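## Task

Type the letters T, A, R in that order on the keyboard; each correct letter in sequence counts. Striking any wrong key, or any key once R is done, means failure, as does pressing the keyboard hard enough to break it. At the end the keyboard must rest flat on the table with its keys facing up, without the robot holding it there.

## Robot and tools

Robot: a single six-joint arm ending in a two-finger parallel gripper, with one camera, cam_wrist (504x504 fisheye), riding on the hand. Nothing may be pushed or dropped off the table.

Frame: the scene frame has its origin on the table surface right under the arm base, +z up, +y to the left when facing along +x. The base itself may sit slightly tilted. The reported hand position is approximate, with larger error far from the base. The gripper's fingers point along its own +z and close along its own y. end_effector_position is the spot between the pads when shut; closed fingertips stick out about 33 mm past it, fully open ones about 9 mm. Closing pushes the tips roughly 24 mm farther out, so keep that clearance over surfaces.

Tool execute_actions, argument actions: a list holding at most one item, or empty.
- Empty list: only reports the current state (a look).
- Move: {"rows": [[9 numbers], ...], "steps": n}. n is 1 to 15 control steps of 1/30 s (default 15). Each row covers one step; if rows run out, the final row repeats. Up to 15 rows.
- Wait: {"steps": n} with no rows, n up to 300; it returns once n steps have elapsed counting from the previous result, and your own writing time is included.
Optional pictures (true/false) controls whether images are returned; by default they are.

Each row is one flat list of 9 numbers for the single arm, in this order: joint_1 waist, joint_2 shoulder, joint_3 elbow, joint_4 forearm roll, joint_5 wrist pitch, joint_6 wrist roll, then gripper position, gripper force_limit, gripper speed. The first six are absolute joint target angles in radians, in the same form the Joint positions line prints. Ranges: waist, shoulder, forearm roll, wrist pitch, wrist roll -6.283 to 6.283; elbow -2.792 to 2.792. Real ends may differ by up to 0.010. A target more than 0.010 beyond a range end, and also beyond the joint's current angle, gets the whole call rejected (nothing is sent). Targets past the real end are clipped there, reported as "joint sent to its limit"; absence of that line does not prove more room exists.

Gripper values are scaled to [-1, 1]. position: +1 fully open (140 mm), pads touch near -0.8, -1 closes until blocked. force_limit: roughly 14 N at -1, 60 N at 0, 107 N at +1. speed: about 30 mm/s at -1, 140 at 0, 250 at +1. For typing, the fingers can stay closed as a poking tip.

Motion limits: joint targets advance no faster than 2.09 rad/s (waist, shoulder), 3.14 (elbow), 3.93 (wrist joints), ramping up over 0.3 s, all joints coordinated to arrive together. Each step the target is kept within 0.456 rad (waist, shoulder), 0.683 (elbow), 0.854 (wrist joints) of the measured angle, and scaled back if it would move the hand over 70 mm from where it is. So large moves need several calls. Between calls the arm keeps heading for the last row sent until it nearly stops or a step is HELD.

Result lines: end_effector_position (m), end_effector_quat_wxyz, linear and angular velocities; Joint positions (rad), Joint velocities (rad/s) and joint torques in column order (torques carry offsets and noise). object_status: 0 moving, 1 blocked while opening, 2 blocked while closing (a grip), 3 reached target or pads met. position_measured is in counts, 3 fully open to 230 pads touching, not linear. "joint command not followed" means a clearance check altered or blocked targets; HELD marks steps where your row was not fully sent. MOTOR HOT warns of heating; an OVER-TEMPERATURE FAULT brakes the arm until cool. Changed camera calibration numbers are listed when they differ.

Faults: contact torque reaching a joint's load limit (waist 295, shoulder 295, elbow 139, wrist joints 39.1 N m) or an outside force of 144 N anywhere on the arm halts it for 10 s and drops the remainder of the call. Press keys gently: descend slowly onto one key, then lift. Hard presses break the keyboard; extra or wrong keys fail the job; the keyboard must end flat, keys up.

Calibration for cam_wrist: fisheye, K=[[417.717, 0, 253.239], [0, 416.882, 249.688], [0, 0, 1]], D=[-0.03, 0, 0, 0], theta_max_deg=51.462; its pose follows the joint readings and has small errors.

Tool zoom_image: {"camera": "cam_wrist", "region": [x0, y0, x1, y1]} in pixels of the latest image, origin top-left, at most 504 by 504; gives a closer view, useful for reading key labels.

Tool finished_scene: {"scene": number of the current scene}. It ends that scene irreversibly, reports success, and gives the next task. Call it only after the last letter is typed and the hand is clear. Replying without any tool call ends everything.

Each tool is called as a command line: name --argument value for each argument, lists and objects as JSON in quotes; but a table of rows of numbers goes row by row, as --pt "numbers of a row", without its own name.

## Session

execute_actions --actions '[]'

Scene clock: 0.00 s of 4023.00 s.
end_effector_position=(+0.5415, +0.0412, +0.3374) position_measured=230 object_status=3 end_effector_quat_wxyz=(+0.027, -0.667, +0.735, +0.123) end_effector_velocity=(-0.000, -0.000, -0.001) end_effector_angular_velocity=(+0.000, +0.001, -0.001)
Joint positions: [-0.152  0.085  1.824  0.206  1.384  3.072]
Joint velocities: [-0.     0.001  0.     0.    -0.     0.001]
Joint torques (N m, as the joint torque sensors report them, + toward a larger angle): no reading
camera_calibration (this result's frames):
cam_wrist: T_world_to_cam=[[-0.98846, 0.06998, 0.134348, 0.492678], [0.135257, 0.807068, 0.574758, -0.298082], [-0.0682061, 0.586296, -0.80722, 0.482666], [0, 0, 0, 1]] pos_world=[0.560231, -0.0768902, 0.494753]

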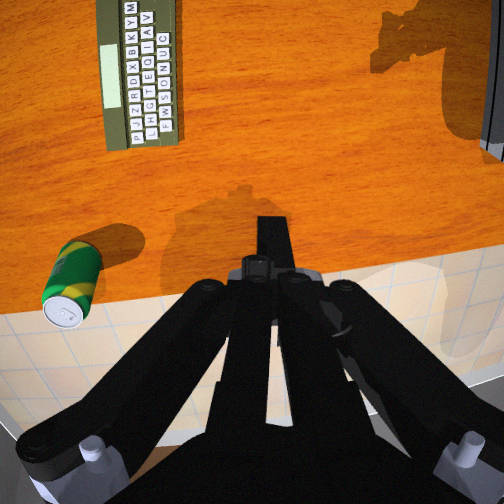

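zoom_image --camera "cam_wrist" --region '[60, 0, 220, 160]'

Region (60, 0, 220, 160) of cam_wrist's 504x504 image, scaled by 3.150, with more detail than that image has.

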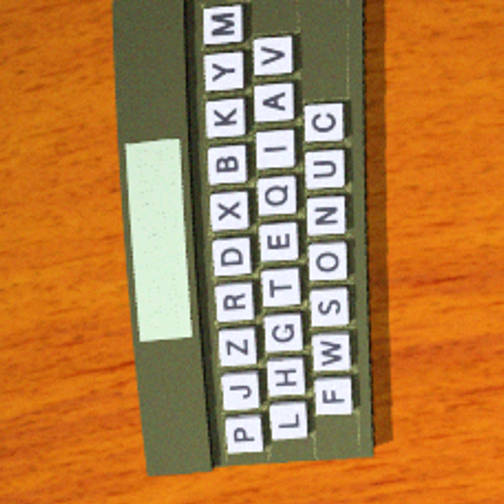

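execute_actions --actions '[{"rows": [[-0.0714,0.5818,1.6849,0,1.3113,2.356,-1,0,0]], "steps": 15}]' --pictures false

execute_actions --actions '[{"steps": 20}]'

zoom_image --camera "cam_wrist" --region '[170, 60, 370, 260]'

Scene clock: 6.47 s of 4023.00 s.
end_effector_position=(+0.6107, +0.0215, +0.1800) position_measured=233 object_status=3 end_effector_quat_wxyz=(+0.051, +0.836, -0.521, -0.165) end_effector_velocity=(+0.113, -0.033, -0.407) end_effector_angular_velocity=(+0.119, +0.364, +1.299)
Joint positions: [-0.099  0.41   1.732  0.07   1.336  2.599]
Joint velocities: [ 0.122  0.763 -0.21  -0.309 -0.11  -1.079]
Joint torques (N m, as the joint torque sensors report them, + toward a larger angle): [  0.25 -76.05 -33.54   4.08   1.1    0.28]
Steps of this call (steps 1 to 90: nothing new was sent; then 2.97 s passed at rest; steps 91 to 105: all 15 steps of this action). Readings (joint positions | what the end effector reports):
91: [-0.152 0.085 1.824 0.206 1.384 3.072] | position_measured=230 object_status=0
92: [-0.152 0.088 1.823 0.205 1.384 3.068] | position_measured=232 object_status=0
94: [-0.147 0.115 1.814 0.192 1.379 3.023] | position_measured=233 object_status=0
98: [-0.128 0.227 1.782 0.145 1.362 2.859] | position_measured=233 object_status=3
105: the state above

Scene clock: 7.13 s of 4023.00 s.
end_effector_position=(+0.6300, +0.0150, +0.0853) position_measured=233 object_status=3 end_effector_quat_wxyz=(+0.080, +0.896, -0.387, -0.203) end_effector_velocity=(-0.000, -0.000, -0.000) end_effector_angular_velocity=(+0.000, +0.001, +0.000)
Joint positions: [-0.071  0.582  1.685  0.     1.311  2.356]
Joint velocities: [-0.     0.001  0.    -0.    -0.    -0.   ]
Joint torques (N m, as the joint torque sensors report them, + toward a larger angle): [ -2.01 -87.99 -30.48   3.66   1.44   0.37]
Steps of this call (steps 1 to 20: the robot went on to your last target). Readings (joint positions | what the end effector reports):
1: [-0.095 0.436 1.725 0.060 1.332 2.563] | position_measured=233 object_status=3
2: [-0.091 0.462 1.718 0.049 1.329 2.527] | position_measured=233 object_status=3
4: [-0.083 0.512 1.704 0.028 1.321 2.454] | position_measured=233 object_status=3
8: [-0.072 0.579 1.686 0.002 1.312 2.362] | position_measured=233 object_status=3
20: the state above
camera_calibration (this result's frames):
cam_wrist: T_world_to_cam=[[-0.656654, -0.696327, 0.289714, 0.405053], [-0.405939, 0.65007, 0.642357, 0.193523], [-0.635625, 0.3042, -0.709537, 0.653907], [0, 0, 0, 1]] pos_world=[0.760178, -0.0426726, 0.222311]

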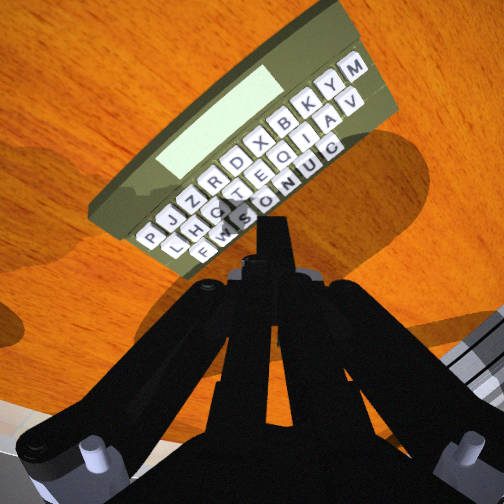

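Region (170, 60, 370, 260) of cam_wrist's 504x504 image, scaled by 2.520, with more detail than that image has.

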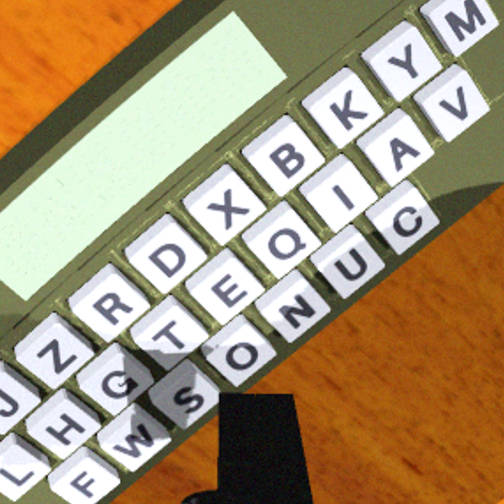

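execute_actions --actions '[{"rows": [[-0.0643,0.5981,1.6914,0,1.2885,2.356,-1,0,0]], "steps": 11}]'

zoom_image --camera "cam_wrist" --region '[170, 60, 370, 260]'

Scene clock: 11.47 s of 4023.00 s.
end_effector_position=(+0.6299, +0.0194, +0.0699) position_measured=233 object_status=3 end_effector_quat_wxyz=(+0.081, +0.897, -0.384, -0.203) end_effector_velocity=(+0.000, +0.000, +0.000) end_effector_angular_velocity=(+0.000, -0.001, +0.001)
Joint positions: [-0.064  0.598  1.691 -0.     1.289  2.356]
Joint velocities: [ 0.    -0.001  0.    -0.    -0.001 -0.   ]
Joint torques (N m, as the joint torque sensors report them, + toward a larger angle): [ -3.21 -88.14 -30.03   3.7    1.28   0.34]
Steps of this call (steps 1 to 15: the robot went on to your last target; steps 16 to 90: nothing new was sent; then 0.97 s passed at rest; steps 91 to 101: all 11 steps of this action). Readings (joint positions | what the end effector reports):
91: [-0.071 0.582 1.685 -0.000 1.311 2.356] | position_measured=233 object_status=3
92: [-0.070 0.584 1.686 -0.000 1.307 2.356] | position_measured=233 object_status=3
94: [-0.066 0.595 1.691 -0.000 1.293 2.356] | position_measured=233 object_status=3
98: [-0.064 0.598 1.691 -0.000 1.289 2.356] | position_measured=233 object_status=3
101: the state above
camera_calibration (this result's frames):
cam_wrist: T_world_to_cam=[[-0.651627, -0.700993, 0.289812, 0.409434], [-0.410502, 0.647173, 0.642382, 0.203382], [-0.637864, 0.299625, -0.709475, 0.643088], [0, 0, 0, 1]] pos_world=[0.76049, -0.0372984, 0.206947]

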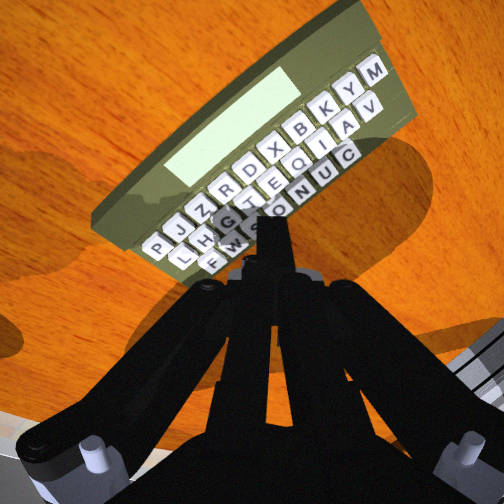

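Region (170, 60, 370, 260) of cam_wrist's 504x504 image, scaled by 2.520, with more detail than that image has.

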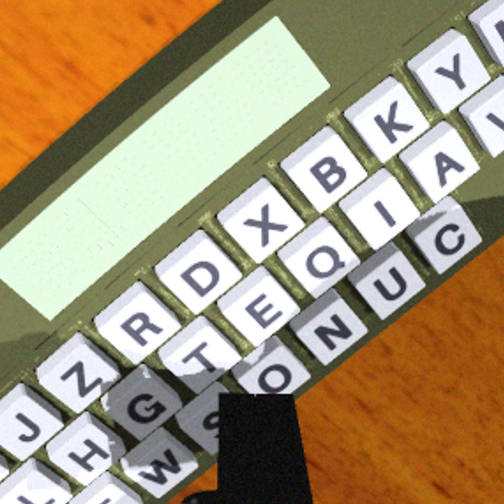

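execute_actions --actions '[{"rows": [[-0.0643,0.6013,1.6926,0,1.2841,2.356,-1,0,0],[-0.0643,0.6046,1.6938,0,1.2796,2.356,-1,0,0],[-0.0643,0.6067,1.6946,0,1.2767,2.356,-1,0,0],[-0.0643,0.6078,1.6950,0,1.2752,2.356,-1,0,0],[-0.0643,0.6089,1.6954,0,1.2737,2.356,-1,0,0]], "steps": 11}]'

zoom_image --camera "cam_wrist" --region '[160, 120, 320, 280]'

Scene clock: 13.80 s of 4023.00 s.
end_effector_position=(+0.6299, +0.0195, +0.0600) position_measured=233 object_status=3 end_effector_quat_wxyz=(+0.081, +0.897, -0.384, -0.203) end_effector_velocity=(-0.000, +0.000, -0.000) end_effector_angular_velocity=(-0.000, -0.001, -0.001)
Joint positions: [-0.064  0.609  1.695  0.     1.274  2.356]
Joint velocities: [-0.    -0.     0.001  0.    -0.001  0.001]
Joint torques (N m, as the joint torque sensors report them, + toward a larger angle): [ -2.21 -88.94 -29.73   3.63   1.42   0.31]
Steps of this call (steps 1 to 15: the robot went on to your last target; steps 16 to 59: nothing new was sent; steps 60 to 70: all 11 steps of this action). Readings (joint positions | what the end effector reports):
60: [-0.064 0.598 1.691 0.000 1.288 2.356] | position_measured=233 object_status=3
61: [-0.064 0.599 1.692 0.000 1.287 2.356] | position_measured=233 object_status=3
63: [-0.064 0.604 1.693 0.000 1.281 2.356] | position_measured=233 object_status=3
67: [-0.064 0.609 1.695 0.000 1.274 2.356] | position_measured=233 object_status=3
70: the state above
camera_calibration (this result's frames):
cam_wrist: T_world_to_cam=[[-0.651667, -0.700981, 0.289752, 0.412376], [-0.410448, 0.647134, 0.642456, 0.209694], [-0.637858, 0.299739, -0.709432, 0.635966], [0, 0, 0, 1]] pos_world=[0.760456, -0.0372565, 0.196968]

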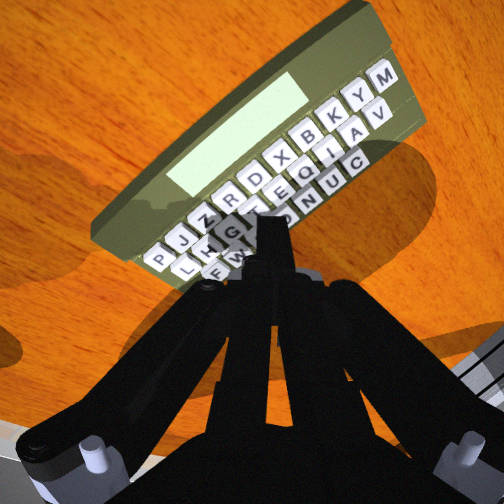

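Region (160, 120, 320, 280) of cam_wrist's 504x504 image, scaled by 3.150, with more detail than that image has.

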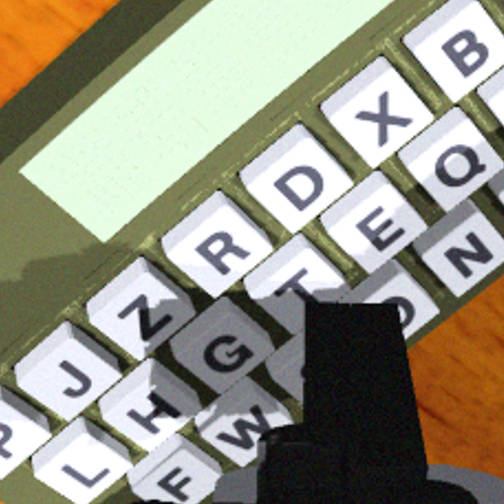

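execute_actions --actions '[{"rows": [[-0.0643,0.6100,1.6958,0,1.2722,2.356,-1,0,0],[-0.0643,0.6108,1.6961,0,1.2711,2.356,-1,0,0],[-0.0643,0.6116,1.6964,0,1.2700,2.356,-1,0,0]], "steps": 9}]'

zoom_image --camera "cam_wrist" --region '[160, 120, 320, 280]'

Scene clock: 15.03 s of 4023.00 s.
end_effector_position=(+0.6298, +0.0195, +0.0574) position_measured=233 object_status=3 end_effector_quat_wxyz=(+0.081, +0.897, -0.384, -0.203) end_effector_velocity=(-0.000, +0.000, -0.001) end_effector_angular_velocity=(+0.001, +0.001, +0.001)
Joint positions: [-0.064  0.612  1.696 -0.     1.27   2.356]
Joint velocities: [-0.     0.001  0.     0.    -0.001 -0.001]
Joint torques (N m, as the joint torque sensors report them, + toward a larger angle): [ -2.89 -89.04 -29.16   3.66   1.27   0.35]
Steps of this call (steps 1 to 15: the robot went on to your last target; steps 16 to 28: nothing new was sent; steps 29 to 37: all 9 steps of this action). Readings (joint positions | what the end effector reports):
29: [-0.064 0.609 1.695 -0.000 1.274 2.356] | position_measured=233 object_status=3
30: [-0.064 0.609 1.696 -0.000 1.273 2.356] | position_measured=233 object_status=3
32: [-0.064 0.611 1.696 -0.000 1.271 2.356] | position_measured=233 object_status=3
36: [-0.064 0.612 1.696 -0.000 1.270 2.356] | position_measured=233 object_status=3
37: the state above
camera_calibration (this result's frames):
cam_wrist: T_world_to_cam=[[-0.651637, -0.700993, 0.28979, 0.413051], [-0.410461, 0.647144, 0.642438, 0.211318], [-0.63788, 0.299689, -0.709433, 0.634173], [0, 0, 0, 1]] pos_world=[0.760424, -0.0372616, 0.194447]

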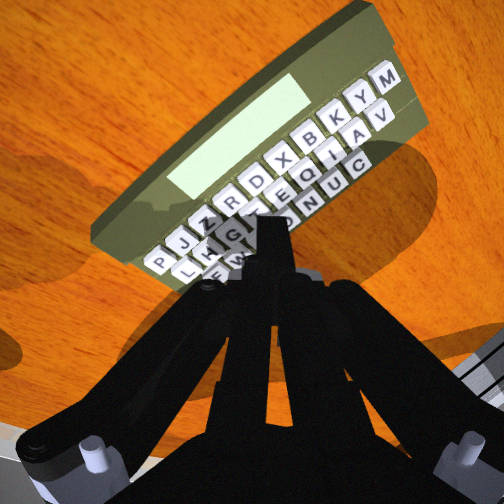

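Region (160, 120, 320, 280) of cam_wrist's 504x504 image, scaled by 3.150, with more detail than that image has.

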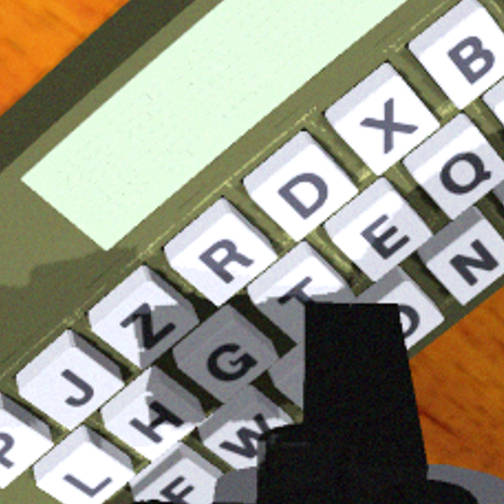

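Not yet pressed. Another 2 mm.

execute_actions --actions '[{"rows": [[-0.0643,0.6123,1.69665,0,1.26905,2.356,-1,0,0],[-0.0643,0.6130,1.6969,0,1.2681,2.356,-1,0,0],[-0.0643,0.6138,1.6972,0,1.2670,2.356,-1,0,0]], "steps": 9}]'

zoom_image --camera "cam_wrist" --region '[160, 120, 320, 280]'

Scene clock: 16.37 s of 4023.00 s.
end_effector_position=(+0.6298, +0.0195, +0.0554) position_measured=233 object_status=3 end_effector_quat_wxyz=(+0.081, +0.897, -0.384, -0.203) end_effector_velocity=(-0.000, +0.000, -0.001) end_effector_angular_velocity=(+0.001, +0.000, +0.001)
Joint positions: [-0.064  0.614  1.697 -0.     1.267  2.356]
Joint velocities: [ 0.     0.001  0.     0.    -0.001 -0.001]
Joint torques (N m, as the joint torque sensors report them, + toward a larger angle): [ -2.44 -88.73 -29.58   3.59   1.24   0.5 ]
Steps of this call (steps 1 to 15: the robot went on to your last target; steps 16 to 31: nothing new was sent; steps 32 to 40: all 9 steps of this action). Readings (joint positions | what the end effector reports):
32: [-0.064 0.612 1.696 -0.000 1.270 2.356] | position_measured=233 object_status=3
33: [-0.064 0.612 1.696 -0.000 1.270 2.356] | position_measured=233 object_status=3
35: [-0.064 0.613 1.697 -0.000 1.268 2.356] | position_measured=233 object_status=3
39: [-0.064 0.614 1.697 -0.000 1.267 2.356] | position_measured=233 object_status=3
40: the state above
camera_calibration (this result's frames):
cam_wrist: T_world_to_cam=[[-0.651645, -0.700985, 0.28979, 0.413624], [-0.410453, 0.647149, 0.642438, 0.212609], [-0.637877, 0.299697, -0.709433, 0.63272], [0, 0, 0, 1]] pos_world=[0.7604, -0.0372694, 0.19242]

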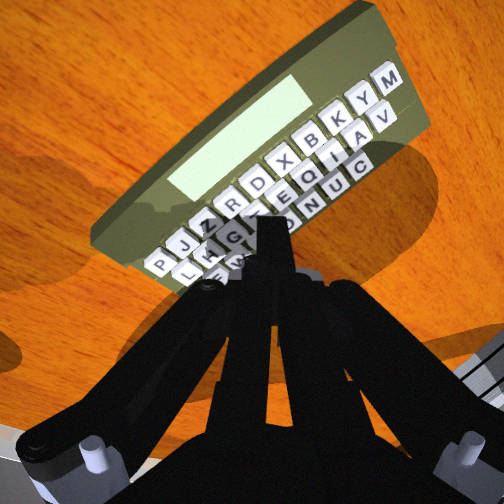

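Region (160, 120, 320, 280) of cam_wrist's 504x504 image, scaled by 3.150, with more detail than that image has.

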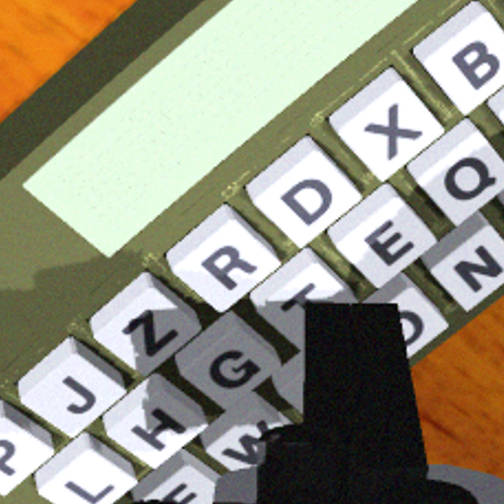

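execute_actions --actions '[{"rows": [[-0.0643,0.61445,1.69743,0,1.26612,2.356,-1,0,0],[-0.0643,0.6151,1.69766,0,1.26524,2.356,-1,0,0]], "steps": 8}]'

zoom_image --camera "cam_wrist" --region '[160, 120, 320, 280]'

Scene clock: 17.70 s of 4023.00 s.
end_effector_position=(+0.6298, +0.0195, +0.0542) position_measured=233 object_status=3 end_effector_quat_wxyz=(+0.081, +0.897, -0.384, -0.203) end_effector_velocity=(+0.000, -0.000, -0.000) end_effector_angular_velocity=(+0.000, -0.000, +0.001)
Joint positions: [-0.064  0.615  1.698 -0.     1.265  2.356]
Joint velocities: [-0.     0.     0.    -0.    -0.    -0.001]
Joint torques (N m, as the joint torque sensors report them, + toward a larger angle): [ -2.06 -89.15 -28.65   3.47   1.22   0.29]
Steps of this call (steps 1 to 15: the robot went on to your last target; steps 16 to 32: nothing new was sent; steps 33 to 40: all 8 steps of this action). Readings (joint positions | what the end effector reports):
33: [-0.064 0.614 1.697 -0.000 1.267 2.356] | position_measured=233 object_status=3
34: [-0.064 0.614 1.697 -0.000 1.267 2.356] | position_measured=233 object_status=3
36: [-0.064 0.615 1.698 -0.000 1.266 2.356] | position_measured=233 object_status=3
40: the state above
camera_calibration (this result's frames):
cam_wrist: T_world_to_cam=[[-0.651645, -0.700985, 0.289791, 0.413963], [-0.410452, 0.647149, 0.642438, 0.213371], [-0.637878, 0.299697, -0.709432, 0.631864], [0, 0, 0, 1]] pos_world=[0.760387, -0.0372686, 0.191224]

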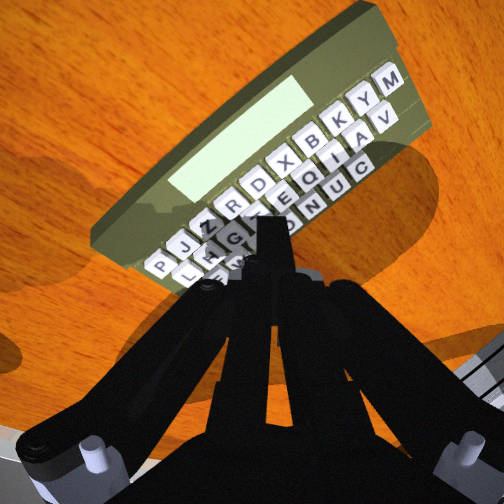

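Region (160, 120, 320, 280) of cam_wrist's 504x504 image, scaled by 3.150, with more detail than that image has.

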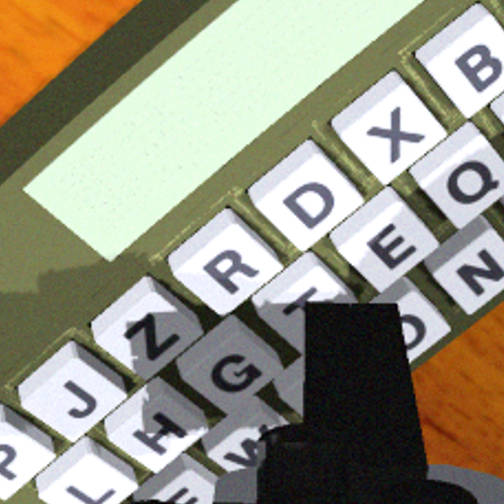

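execute_actions --actions '[{"rows": [[-0.0643,0.61575,1.69789,0,1.26436,2.356,-1,0,0],[-0.0643,0.6164,1.69812,0,1.26348,2.356,-1,0,0]], "steps": 8}]'

zoom_image --camera "cam_wrist" --region '[160, 120, 320, 280]'

Scene clock: 18.80 s of 4023.00 s.
end_effector_position=(+0.6298, +0.0195, +0.0530) position_measured=233 object_status=3 end_effector_quat_wxyz=(+0.081, +0.897, -0.384, -0.203) end_effector_velocity=(-0.000, -0.000, -0.001) end_effector_angular_velocity=(+0.000, +0.000, +0.000)
Joint positions: [-0.064  0.616  1.698  0.     1.264  2.356]
Joint velocities: [ 0.     0.001  0.    -0.    -0.001 -0.   ]
Joint torques (N m, as the joint torque sensors report them, + toward a larger angle): [ -2.41 -88.69 -29.15   3.47   1.35   0.46]
Steps of this call (steps 1 to 15: the robot went on to your last target; steps 16 to 25: nothing new was sent; steps 26 to 33: all 8 steps of this action). Readings (joint positions | what the end effector reports):
26: [-0.064 0.615 1.698 0.000 1.265 2.356] | position_measured=233 object_status=3
27: [-0.064 0.615 1.698 0.000 1.265 2.356] | position_measured=233 object_status=3
29: [-0.064 0.616 1.698 0.000 1.264 2.356] | position_measured=233 object_status=3
33: the state above
camera_calibration (this result's frames):
cam_wrist: T_world_to_cam=[[-0.651655, -0.700981, 0.289779, 0.414311], [-0.410445, 0.647145, 0.642447, 0.214121], [-0.637872, 0.299715, -0.709429, 0.631007], [0, 0, 0, 1]] pos_world=[0.760374, -0.0372654, 0.190035]

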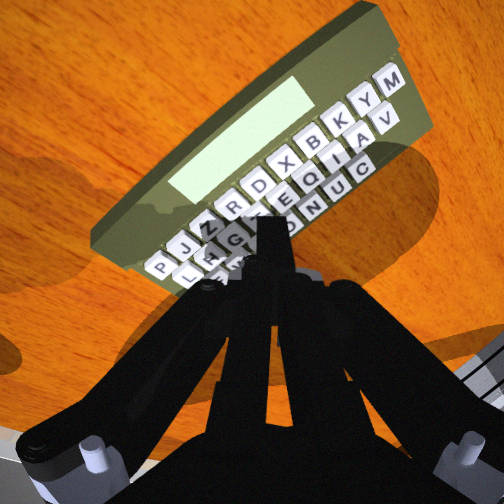

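Region (160, 120, 320, 280) of cam_wrist's 504x504 image, scaled by 3.150, with more detail than that image has.

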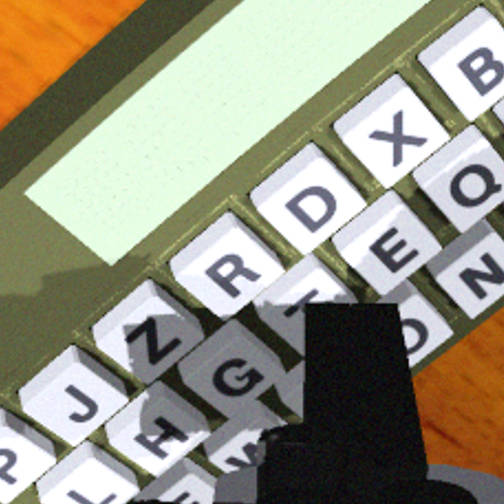

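Now pressing; similar height to scene 1. One more step.

execute_actions --actions '[{"rows": [[-0.0643,0.61705,1.69835,0,1.2626,2.356,-1,0,0],[-0.0643,0.6177,1.69858,0,1.26172,2.356,-1,0,0]], "steps": 8}]'

Scene clock: 19.70 s of 4023.00 s.
end_effector_position=(+0.6298, +0.0195, +0.0518) position_measured=233 object_status=3 end_effector_quat_wxyz=(+0.081, +0.897, -0.384, -0.203) end_effector_velocity=(-0.001, +0.000, -0.002) end_effector_angular_velocity=(-0.001, +0.002, -0.001)
Joint positions: [-0.064  0.618  1.699  0.     1.262  2.356]
Joint velocities: [-0.     0.002  0.     0.    -0.001  0.001]
Joint torques (N m, as the joint torque sensors report them, + toward a larger angle): [ -2.74 -88.55 -29.01   3.44   1.35   0.35]
Steps of this call (steps 1 to 15: the robot went on to your last target; steps 16 to 19: nothing new was sent; steps 20 to 27: all 8 steps of this action). Readings (joint positions | what the end effector reports):
20: [-0.064 0.616 1.698 0.000 1.263 2.356] | position_measured=233 object_status=3
21: [-0.064 0.617 1.698 0.000 1.263 2.356] | position_measured=233 object_status=3
23: [-0.064 0.617 1.698 0.000 1.262 2.356] | position_measured=233 object_status=3
27: the state above
camera_calibration (this result's frames):
cam_wrist: T_world_to_cam=[[-0.651655, -0.700981, 0.28978, 0.414646], [-0.410445, 0.647145, 0.642447, 0.214878], [-0.637872, 0.299715, -0.709429, 0.630152], [0, 0, 0, 1]] pos_world=[0.760359, -0.0372646, 0.188844]

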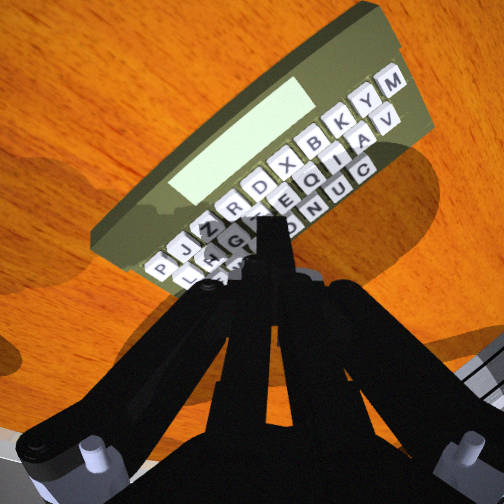

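execute_actions --actions '[{"rows": [[-0.0643,0.6184,1.69883,0,1.26077,2.356,-1,0,0]], "steps": 8}]'

Scene clock: 20.40 s of 4023.00 s.
end_effector_position=(+0.6298, +0.0195, +0.0512) position_measured=233 object_status=3 end_effector_quat_wxyz=(+0.081, +0.897, -0.384, -0.203) end_effector_velocity=(+0.000, +0.000, +0.002) end_effector_angular_velocity=(-0.000, -0.003, -0.001)
Joint positions: [-0.064  0.618  1.699  0.     1.261  2.356]
Joint velocities: [ 0.    -0.003  0.     0.    -0.     0.001]
Joint torques (N m, as the joint torque sensors report them, + toward a larger angle): [ -2.85 -89.16 -28.62   3.58   1.32   0.43]
Steps of this call (steps 1 to 13: the robot went on to your last target; steps 14 to 21: all 8 steps of this action). Readings (joint positions | what the end effector reports):
14: [-0.064 0.618 1.699 0.000 1.262 2.356] | position_measured=233 object_status=3
15: [-0.064 0.618 1.699 0.000 1.261 2.356] | position_measured=233 object_status=3
17: [-0.064 0.618 1.699 0.000 1.261 2.356] | position_measured=233 object_status=3
21: the state above
camera_calibration (this result's frames):
cam_wrist: T_world_to_cam=[[-0.651655, -0.700981, 0.289779, 0.414829], [-0.410445, 0.647145, 0.642447, 0.215292], [-0.637872, 0.299715, -0.70943, 0.629683], [0, 0, 0, 1]] pos_world=[0.760348, -0.0372641, 0.188194]

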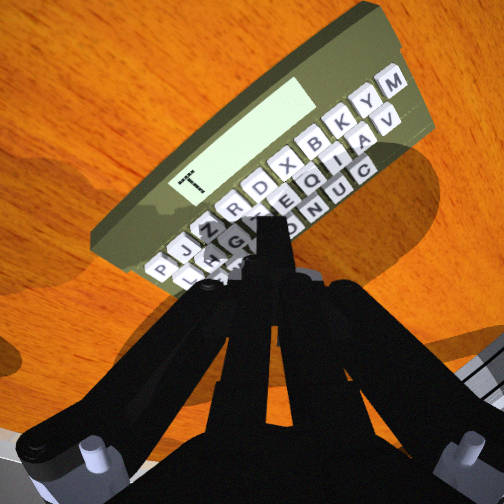

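execute_actions --actions '[{"rows": [[-0.0643,0.6078,1.6950,0,1.2752,2.356,-1,0,0]], "steps": 7}]' --pictures false

Scene clock: 21.43 s of 4023.00 s.
end_effector_position=(+0.6298, +0.0195, +0.0607) position_measured=233 object_status=3 end_effector_quat_wxyz=(+0.081, +0.897, -0.384, -0.203) end_effector_velocity=(-0.000, +0.000, +0.004) end_effector_angular_velocity=(+0.000, +0.002, +0.001)
Joint positions: [-0.064  0.608  1.695 -0.     1.275  2.356]
Joint velocities: [ 0.    -0.004 -0.002 -0.     0.007 -0.001]
Joint torques (N m, as the joint torque sensors report them, + toward a larger angle): [ -3.11 -87.07 -28.15   3.53   1.16   0.4 ]
Steps of this call (steps 1 to 15: the robot went on to your last target; steps 16 to 24: nothing new was sent; steps 25 to 31: all 7 steps of this action). Readings (joint positions | what the end effector reports):
25: [-0.064 0.618 1.699 0.000 1.261 2.356] | position_measured=233 object_status=3
26: [-0.064 0.616 1.698 -0.000 1.263 2.356] | position_measured=233 object_status=3
28: [-0.064 0.610 1.696 -0.000 1.272 2.356] | position_measured=233 object_status=3
31: the state above

execute_actions --actions '[{"rows": [[-0.1778,0.5999,1.7095,0,1.2686,2.356,-1,0,0]], "steps": 14}]'

zoom_image --camera "cam_wrist" --region '[160, 120, 320, 280]'

Scene clock: 23.23 s of 4023.00 s.
end_effector_position=(+0.6216, -0.0510, +0.0610) position_measured=233 object_status=3 end_effector_quat_wxyz=(+0.070, +0.874, -0.434, -0.207) end_effector_velocity=(-0.000, -0.001, +0.000) end_effector_angular_velocity=(-0.000, -0.001, -0.002)
Joint positions: [-0.178  0.6    1.709 -0.     1.269  2.356]
Joint velocities: [-0.002 -0.001  0.    -0.    -0.     0.   ]
Joint torques (N m, as the joint torque sensors report them, + toward a larger angle): [ -2.98 -87.88 -29.51   3.55   1.31   0.45]
Steps of this call (steps 1 to 15: the robot went on to your last target; steps 16 to 40: nothing new was sent; steps 41 to 54: all 14 steps of this action). Readings (joint positions | what the end effector reports):
41: [-0.064 0.608 1.695 -0.000 1.275 2.356] | position_measured=233 object_status=3
42: [-0.067 0.608 1.695 -0.000 1.275 2.356] | position_measured=233 object_status=3
44: [-0.095 0.606 1.699 -0.000 1.274 2.356] | position_measured=233 object_status=3
48: [-0.173 0.600 1.709 -0.000 1.269 2.356] | position_measured=233 object_status=3
54: the state above
camera_calibration (this result's frames):
cam_wrist: T_world_to_cam=[[-0.726713, -0.622639, 0.290188, 0.407878], [-0.334578, 0.68976, 0.642097, 0.206292], [-0.599955, 0.369529, -0.709579, 0.632542], [0, 0, 0, 1]] pos_world=[0.744928, -0.122074, 0.198018]

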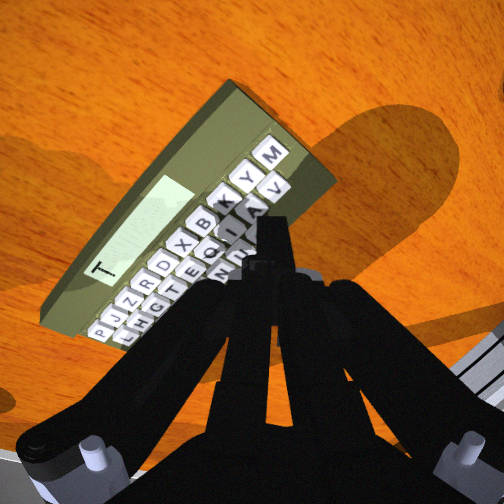

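Region (160, 120, 320, 280) of cam_wrist's 504x504 image, scaled by 3.150, with more detail than that image has.

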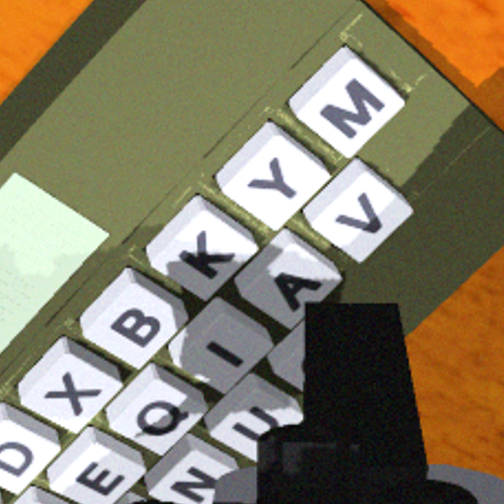

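execute_actions --actions '[{"rows": [[-0.1778,0.60211,1.71026,0,1.26563,2.356,-1,0,0],[-0.1778,0.60432,1.71102,0,1.26266,2.356,-1,0,0],[-0.1778,0.60653,1.71178,0,1.25969,2.356,-1,0,0],[-0.1778,0.60764,1.71216,0,1.2582,2.356,-1,0,0],[-0.1778,0.60852,1.71246,0,1.25702,2.356,-1,0,0],[-0.1778,0.6093,1.71273,0,1.25597,2.356,-1,0,0],[-0.1778,0.61007,1.713,0,1.25493,2.356,-1,0,0],[-0.1778,0.61084,1.71326,0,1.2539,2.356,-1,0,0]], "steps": 14}]'

Scene clock: 25.20 s of 4023.00 s.
end_effector_position=(+0.6216, -0.0511, +0.0511) position_measured=233 object_status=3 end_effector_quat_wxyz=(+0.070, +0.874, -0.434, -0.207) end_effector_velocity=(-0.000, -0.000, -0.001) end_effector_angular_velocity=(+0.000, +0.001, +0.001)
Joint positions: [-0.178  0.611  1.713 -0.     1.254  2.356]
Joint velocities: [ 0.     0.002  0.001 -0.    -0.001 -0.001]
Joint torques (N m, as the joint torque sensors report them, + toward a larger angle): [ -3.5  -88.89 -28.89   3.56   1.23   0.41]
Steps of this call (steps 1 to 15: the robot went on to your last target; steps 16 to 45: nothing new was sent; steps 46 to 59: all 14 steps of this action). Readings (joint positions | what the end effector reports):
46: [-0.178 0.600 1.710 -0.000 1.269 2.356] | position_measured=233 object_status=3
47: [-0.178 0.600 1.710 -0.000 1.268 2.356] | position_measured=233 object_status=3
49: [-0.178 0.604 1.711 -0.000 1.263 2.356] | position_measured=233 object_status=3
53: [-0.178 0.609 1.713 -0.000 1.256 2.356] | position_measured=233 object_status=3
59: the state above
camera_calibration (this result's frames):
cam_wrist: T_world_to_cam=[[-0.726834, -0.622512, 0.290156, 0.410724], [-0.334493, 0.689822, 0.642075, 0.212623], [-0.599856, 0.369627, -0.709612, 0.625511], [0, 0, 0, 1]] pos_world=[0.744866, -0.122198, 0.188176]

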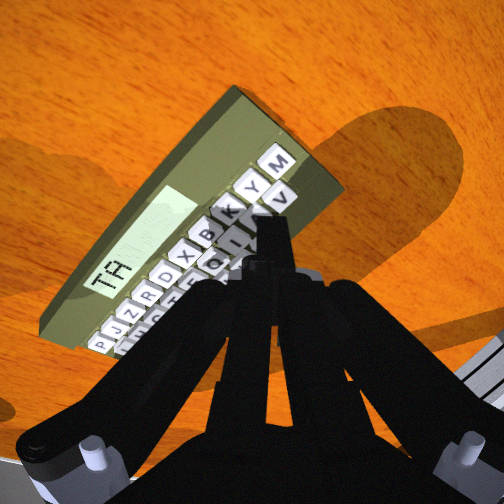

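execute_actions --actions '[{"rows": [[-0.1778,0.5999,1.7095,0,1.2686,2.356,-1,0,0]], "steps": 7}]' --pictures false

Scene clock: 26.07 s of 4023.00 s.
end_effector_position=(+0.6216, -0.0511, +0.0607) position_measured=233 object_status=3 end_effector_quat_wxyz=(+0.070, +0.874, -0.434, -0.207) end_effector_velocity=(-0.000, +0.000, +0.004) end_effector_angular_velocity=(-0.000, +0.002, -0.001)
Joint positions: [-0.178  0.6    1.71   0.     1.268  2.356]
Joint velocities: [ 0.    -0.004 -0.002 -0.     0.007  0.001]
Joint torques (N m, as the joint torque sensors report them, + toward a larger angle): [ -2.56 -87.35 -28.62   3.54   1.65   0.31]
Steps of this call (steps 1 to 15: the robot went on to your last target; steps 16 to 19: nothing new was sent; steps 20 to 26: all 7 steps of this action). Readings (joint positions | what the end effector reports):
20: [-0.178 0.611 1.713 -0.000 1.254 2.356] | position_measured=233 object_status=3
21: [-0.178 0.609 1.713 -0.000 1.257 2.356] | position_measured=233 object_status=3
23: [-0.178 0.602 1.710 0.000 1.266 2.356] | position_measured=233 object_status=3
26: the state above

execute_actions --actions '[{"rows": [[-0.0593,0.6279,1.6572,0,1.2929,2.356,-1,0,0]], "steps": 14}]'

zoom_image --camera "cam_wrist" --region '[160, 120, 320, 280]'

Scene clock: 27.80 s of 4023.00 s.
end_effector_position=(+0.6465, +0.0222, +0.0611) position_measured=233 object_status=3 end_effector_quat_wxyz=(+0.082, +0.898, -0.382, -0.203) end_effector_velocity=(+0.000, +0.002, -0.000) end_effector_angular_velocity=(-0.000, +0.001, +0.002)
Joint positions: [-0.059  0.628  1.657 -0.     1.293  2.356]
Joint velocities: [ 0.002  0.001 -0.001  0.     0.     0.   ]
Joint torques (N m, as the joint torque sensors report them, + toward a larger angle): [ -3.46 -90.21 -30.06   3.65   1.35   0.39]
Steps of this call (steps 1 to 15: the robot went on to your last target; steps 16 to 38: nothing new was sent; steps 39 to 52: all 14 steps of this action). Readings (joint positions | what the end effector reports):
39: [-0.178 0.600 1.709 -0.000 1.269 2.356] | position_measured=233 object_status=3
40: [-0.175 0.600 1.708 -0.000 1.269 2.356] | position_measured=233 object_status=3
42: [-0.147 0.607 1.696 -0.000 1.275 2.356] | position_measured=233 object_status=3
46: [-0.066 0.626 1.660 -0.000 1.291 2.356] | position_measured=233 object_status=3
52: the state above
camera_calibration (this result's frames):
cam_wrist: T_world_to_cam=[[-0.648268, -0.70412, 0.289765, 0.422611], [-0.413572, 0.645152, 0.642446, 0.216108], [-0.639302, 0.296639, -0.709435, 0.647518], [0, 0, 0, 1]] pos_world=[0.7773, -0.0339331, 0.198076]

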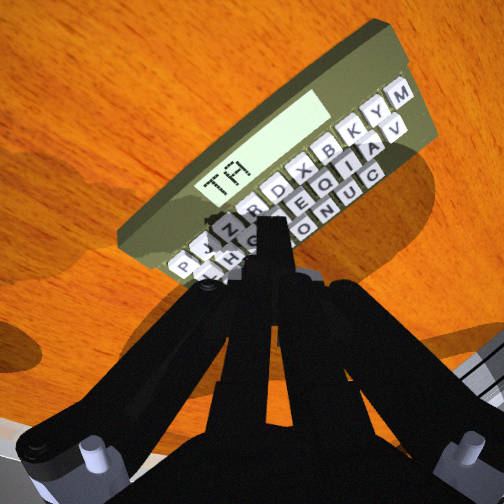

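Region (160, 120, 320, 280) of cam_wrist's 504x504 image, scaled by 3.150, with more detail than that image has.

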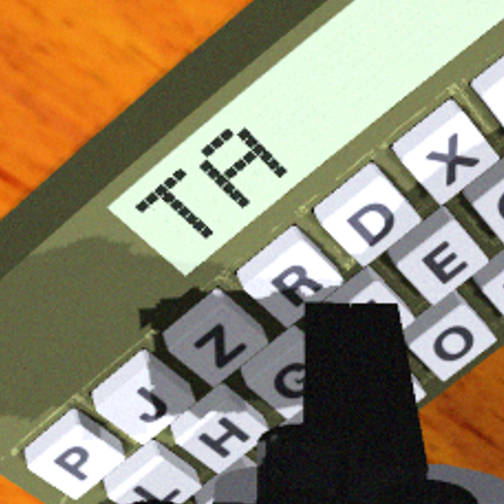

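execute_actions --actions '[{"rows": [[-0.0593,0.63004,1.65796,0,1.29001,2.356,-1,0,0],[-0.0593,0.63218,1.65871,0,1.28711,2.356,-1,0,0],[-0.0593,0.63431,1.65947,0,1.28422,2.356,-1,0,0],[-0.0593,0.63538,1.65985,0,1.28277,2.356,-1,0,0],[-0.0593,0.63624,1.66015,0,1.28161,2.356,-1,0,0],[-0.0593,0.63699,1.66041,0,1.2806,2.356,-1,0,0],[-0.0593,0.63773,1.66068,0,1.27959,2.356,-1,0,0],[-0.0593,0.63848,1.66094,0,1.27857,2.356,-1,0,0]], "steps": 14}]'

Scene clock: 30.10 s of 4023.00 s.
end_effector_position=(+0.6464, +0.0223, +0.0512) position_measured=233 object_status=3 end_effector_quat_wxyz=(+0.082, +0.898, -0.382, -0.203) end_effector_velocity=(-0.000, +0.000, -0.001) end_effector_angular_velocity=(-0.000, +0.001, -0.001)
Joint positions: [-0.059  0.638  1.661  0.     1.279  2.356]
Joint velocities: [ 0.     0.002  0.     0.    -0.001  0.001]
Joint torques (N m, as the joint torque sensors report them, + toward a larger angle): [ -2.19 -90.57 -29.81   3.54   1.22   0.25]
Steps of this call (steps 1 to 15: the robot went on to your last target; steps 16 to 55: nothing new was sent; steps 56 to 69: all 14 steps of this action). Readings (joint positions | what the end effector reports):
56: [-0.059 0.628 1.657 0.000 1.293 2.356] | position_measured=233 object_status=3
57: [-0.059 0.629 1.657 0.000 1.293 2.356] | position_measured=233 object_status=3
59: [-0.059 0.632 1.658 0.000 1.288 2.356] | position_measured=233 object_status=3
63: [-0.059 0.637 1.660 0.000 1.281 2.356] | position_measured=233 object_status=3
69: the state above
camera_calibration (this result's frames):
cam_wrist: T_world_to_cam=[[-0.648151, -0.704238, 0.289739, 0.425493], [-0.413686, 0.645062, 0.642463, 0.222432], [-0.639347, 0.296552, -0.709432, 0.640488], [0, 0, 0, 1]] pos_world=[0.777295, -0.0337715, 0.188196]

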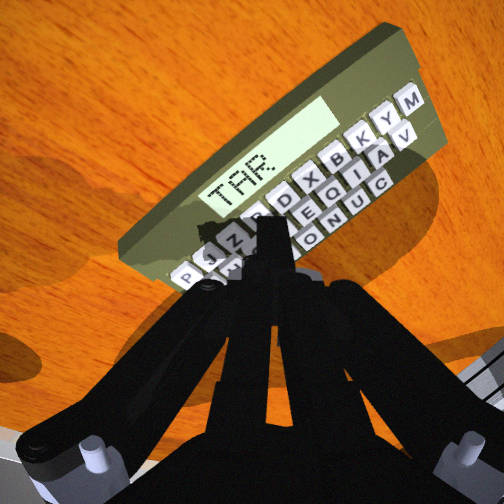

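execute_actions --actions '[{"rows": [[-0.0593,0.595,1.644,0,1.339,2.356,-1,0,0]], "steps": 11}]'

Scene clock: 30.97 s of 4023.00 s.
end_effector_position=(+0.6463, +0.0223, +0.0924) position_measured=233 object_status=3 end_effector_quat_wxyz=(+0.082, +0.898, -0.382, -0.203) end_effector_velocity=(+0.001, +0.000, +0.001) end_effector_angular_velocity=(+0.002, -0.000, +0.002)
Joint positions: [-0.059  0.595  1.644 -0.     1.339  2.356]
Joint velocities: [-0.    -0.    -0.001  0.001  0.002 -0.002]
Joint torques (N m, as the joint torque sensors report them, + toward a larger angle): [ -3.77 -90.13 -31.15   3.75   1.31   0.4 ]
Steps of this call (steps 1 to 15: the robot went on to your last target; steps 16 to 26: all 11 steps of this action). Readings (joint positions | what the end effector reports):
16: [-0.059 0.638 1.661 0.000 1.279 2.356] | position_measured=233 object_status=3
17: [-0.059 0.636 1.660 -0.000 1.282 2.356] | position_measured=233 object_status=3
19: [-0.059 0.613 1.651 -0.000 1.315 2.356] | position_measured=233 object_status=3
23: [-0.059 0.595 1.644 -0.000 1.338 2.356] | position_measured=233 object_status=3
26: the state above
camera_calibration (this result's frames):
cam_wrist: T_world_to_cam=[[-0.648053, -0.704252, 0.289925, 0.413323], [-0.413561, 0.645074, 0.642532, 0.195795], [-0.639527, 0.296493, -0.709293, 0.669747], [0, 0, 0, 1]] pos_world=[0.77715, -0.0337935, 0.22941]

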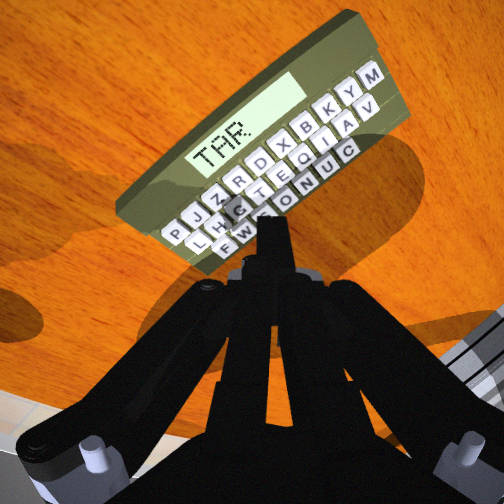

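finished_scene --scene 2

The scene is finished: the task was done.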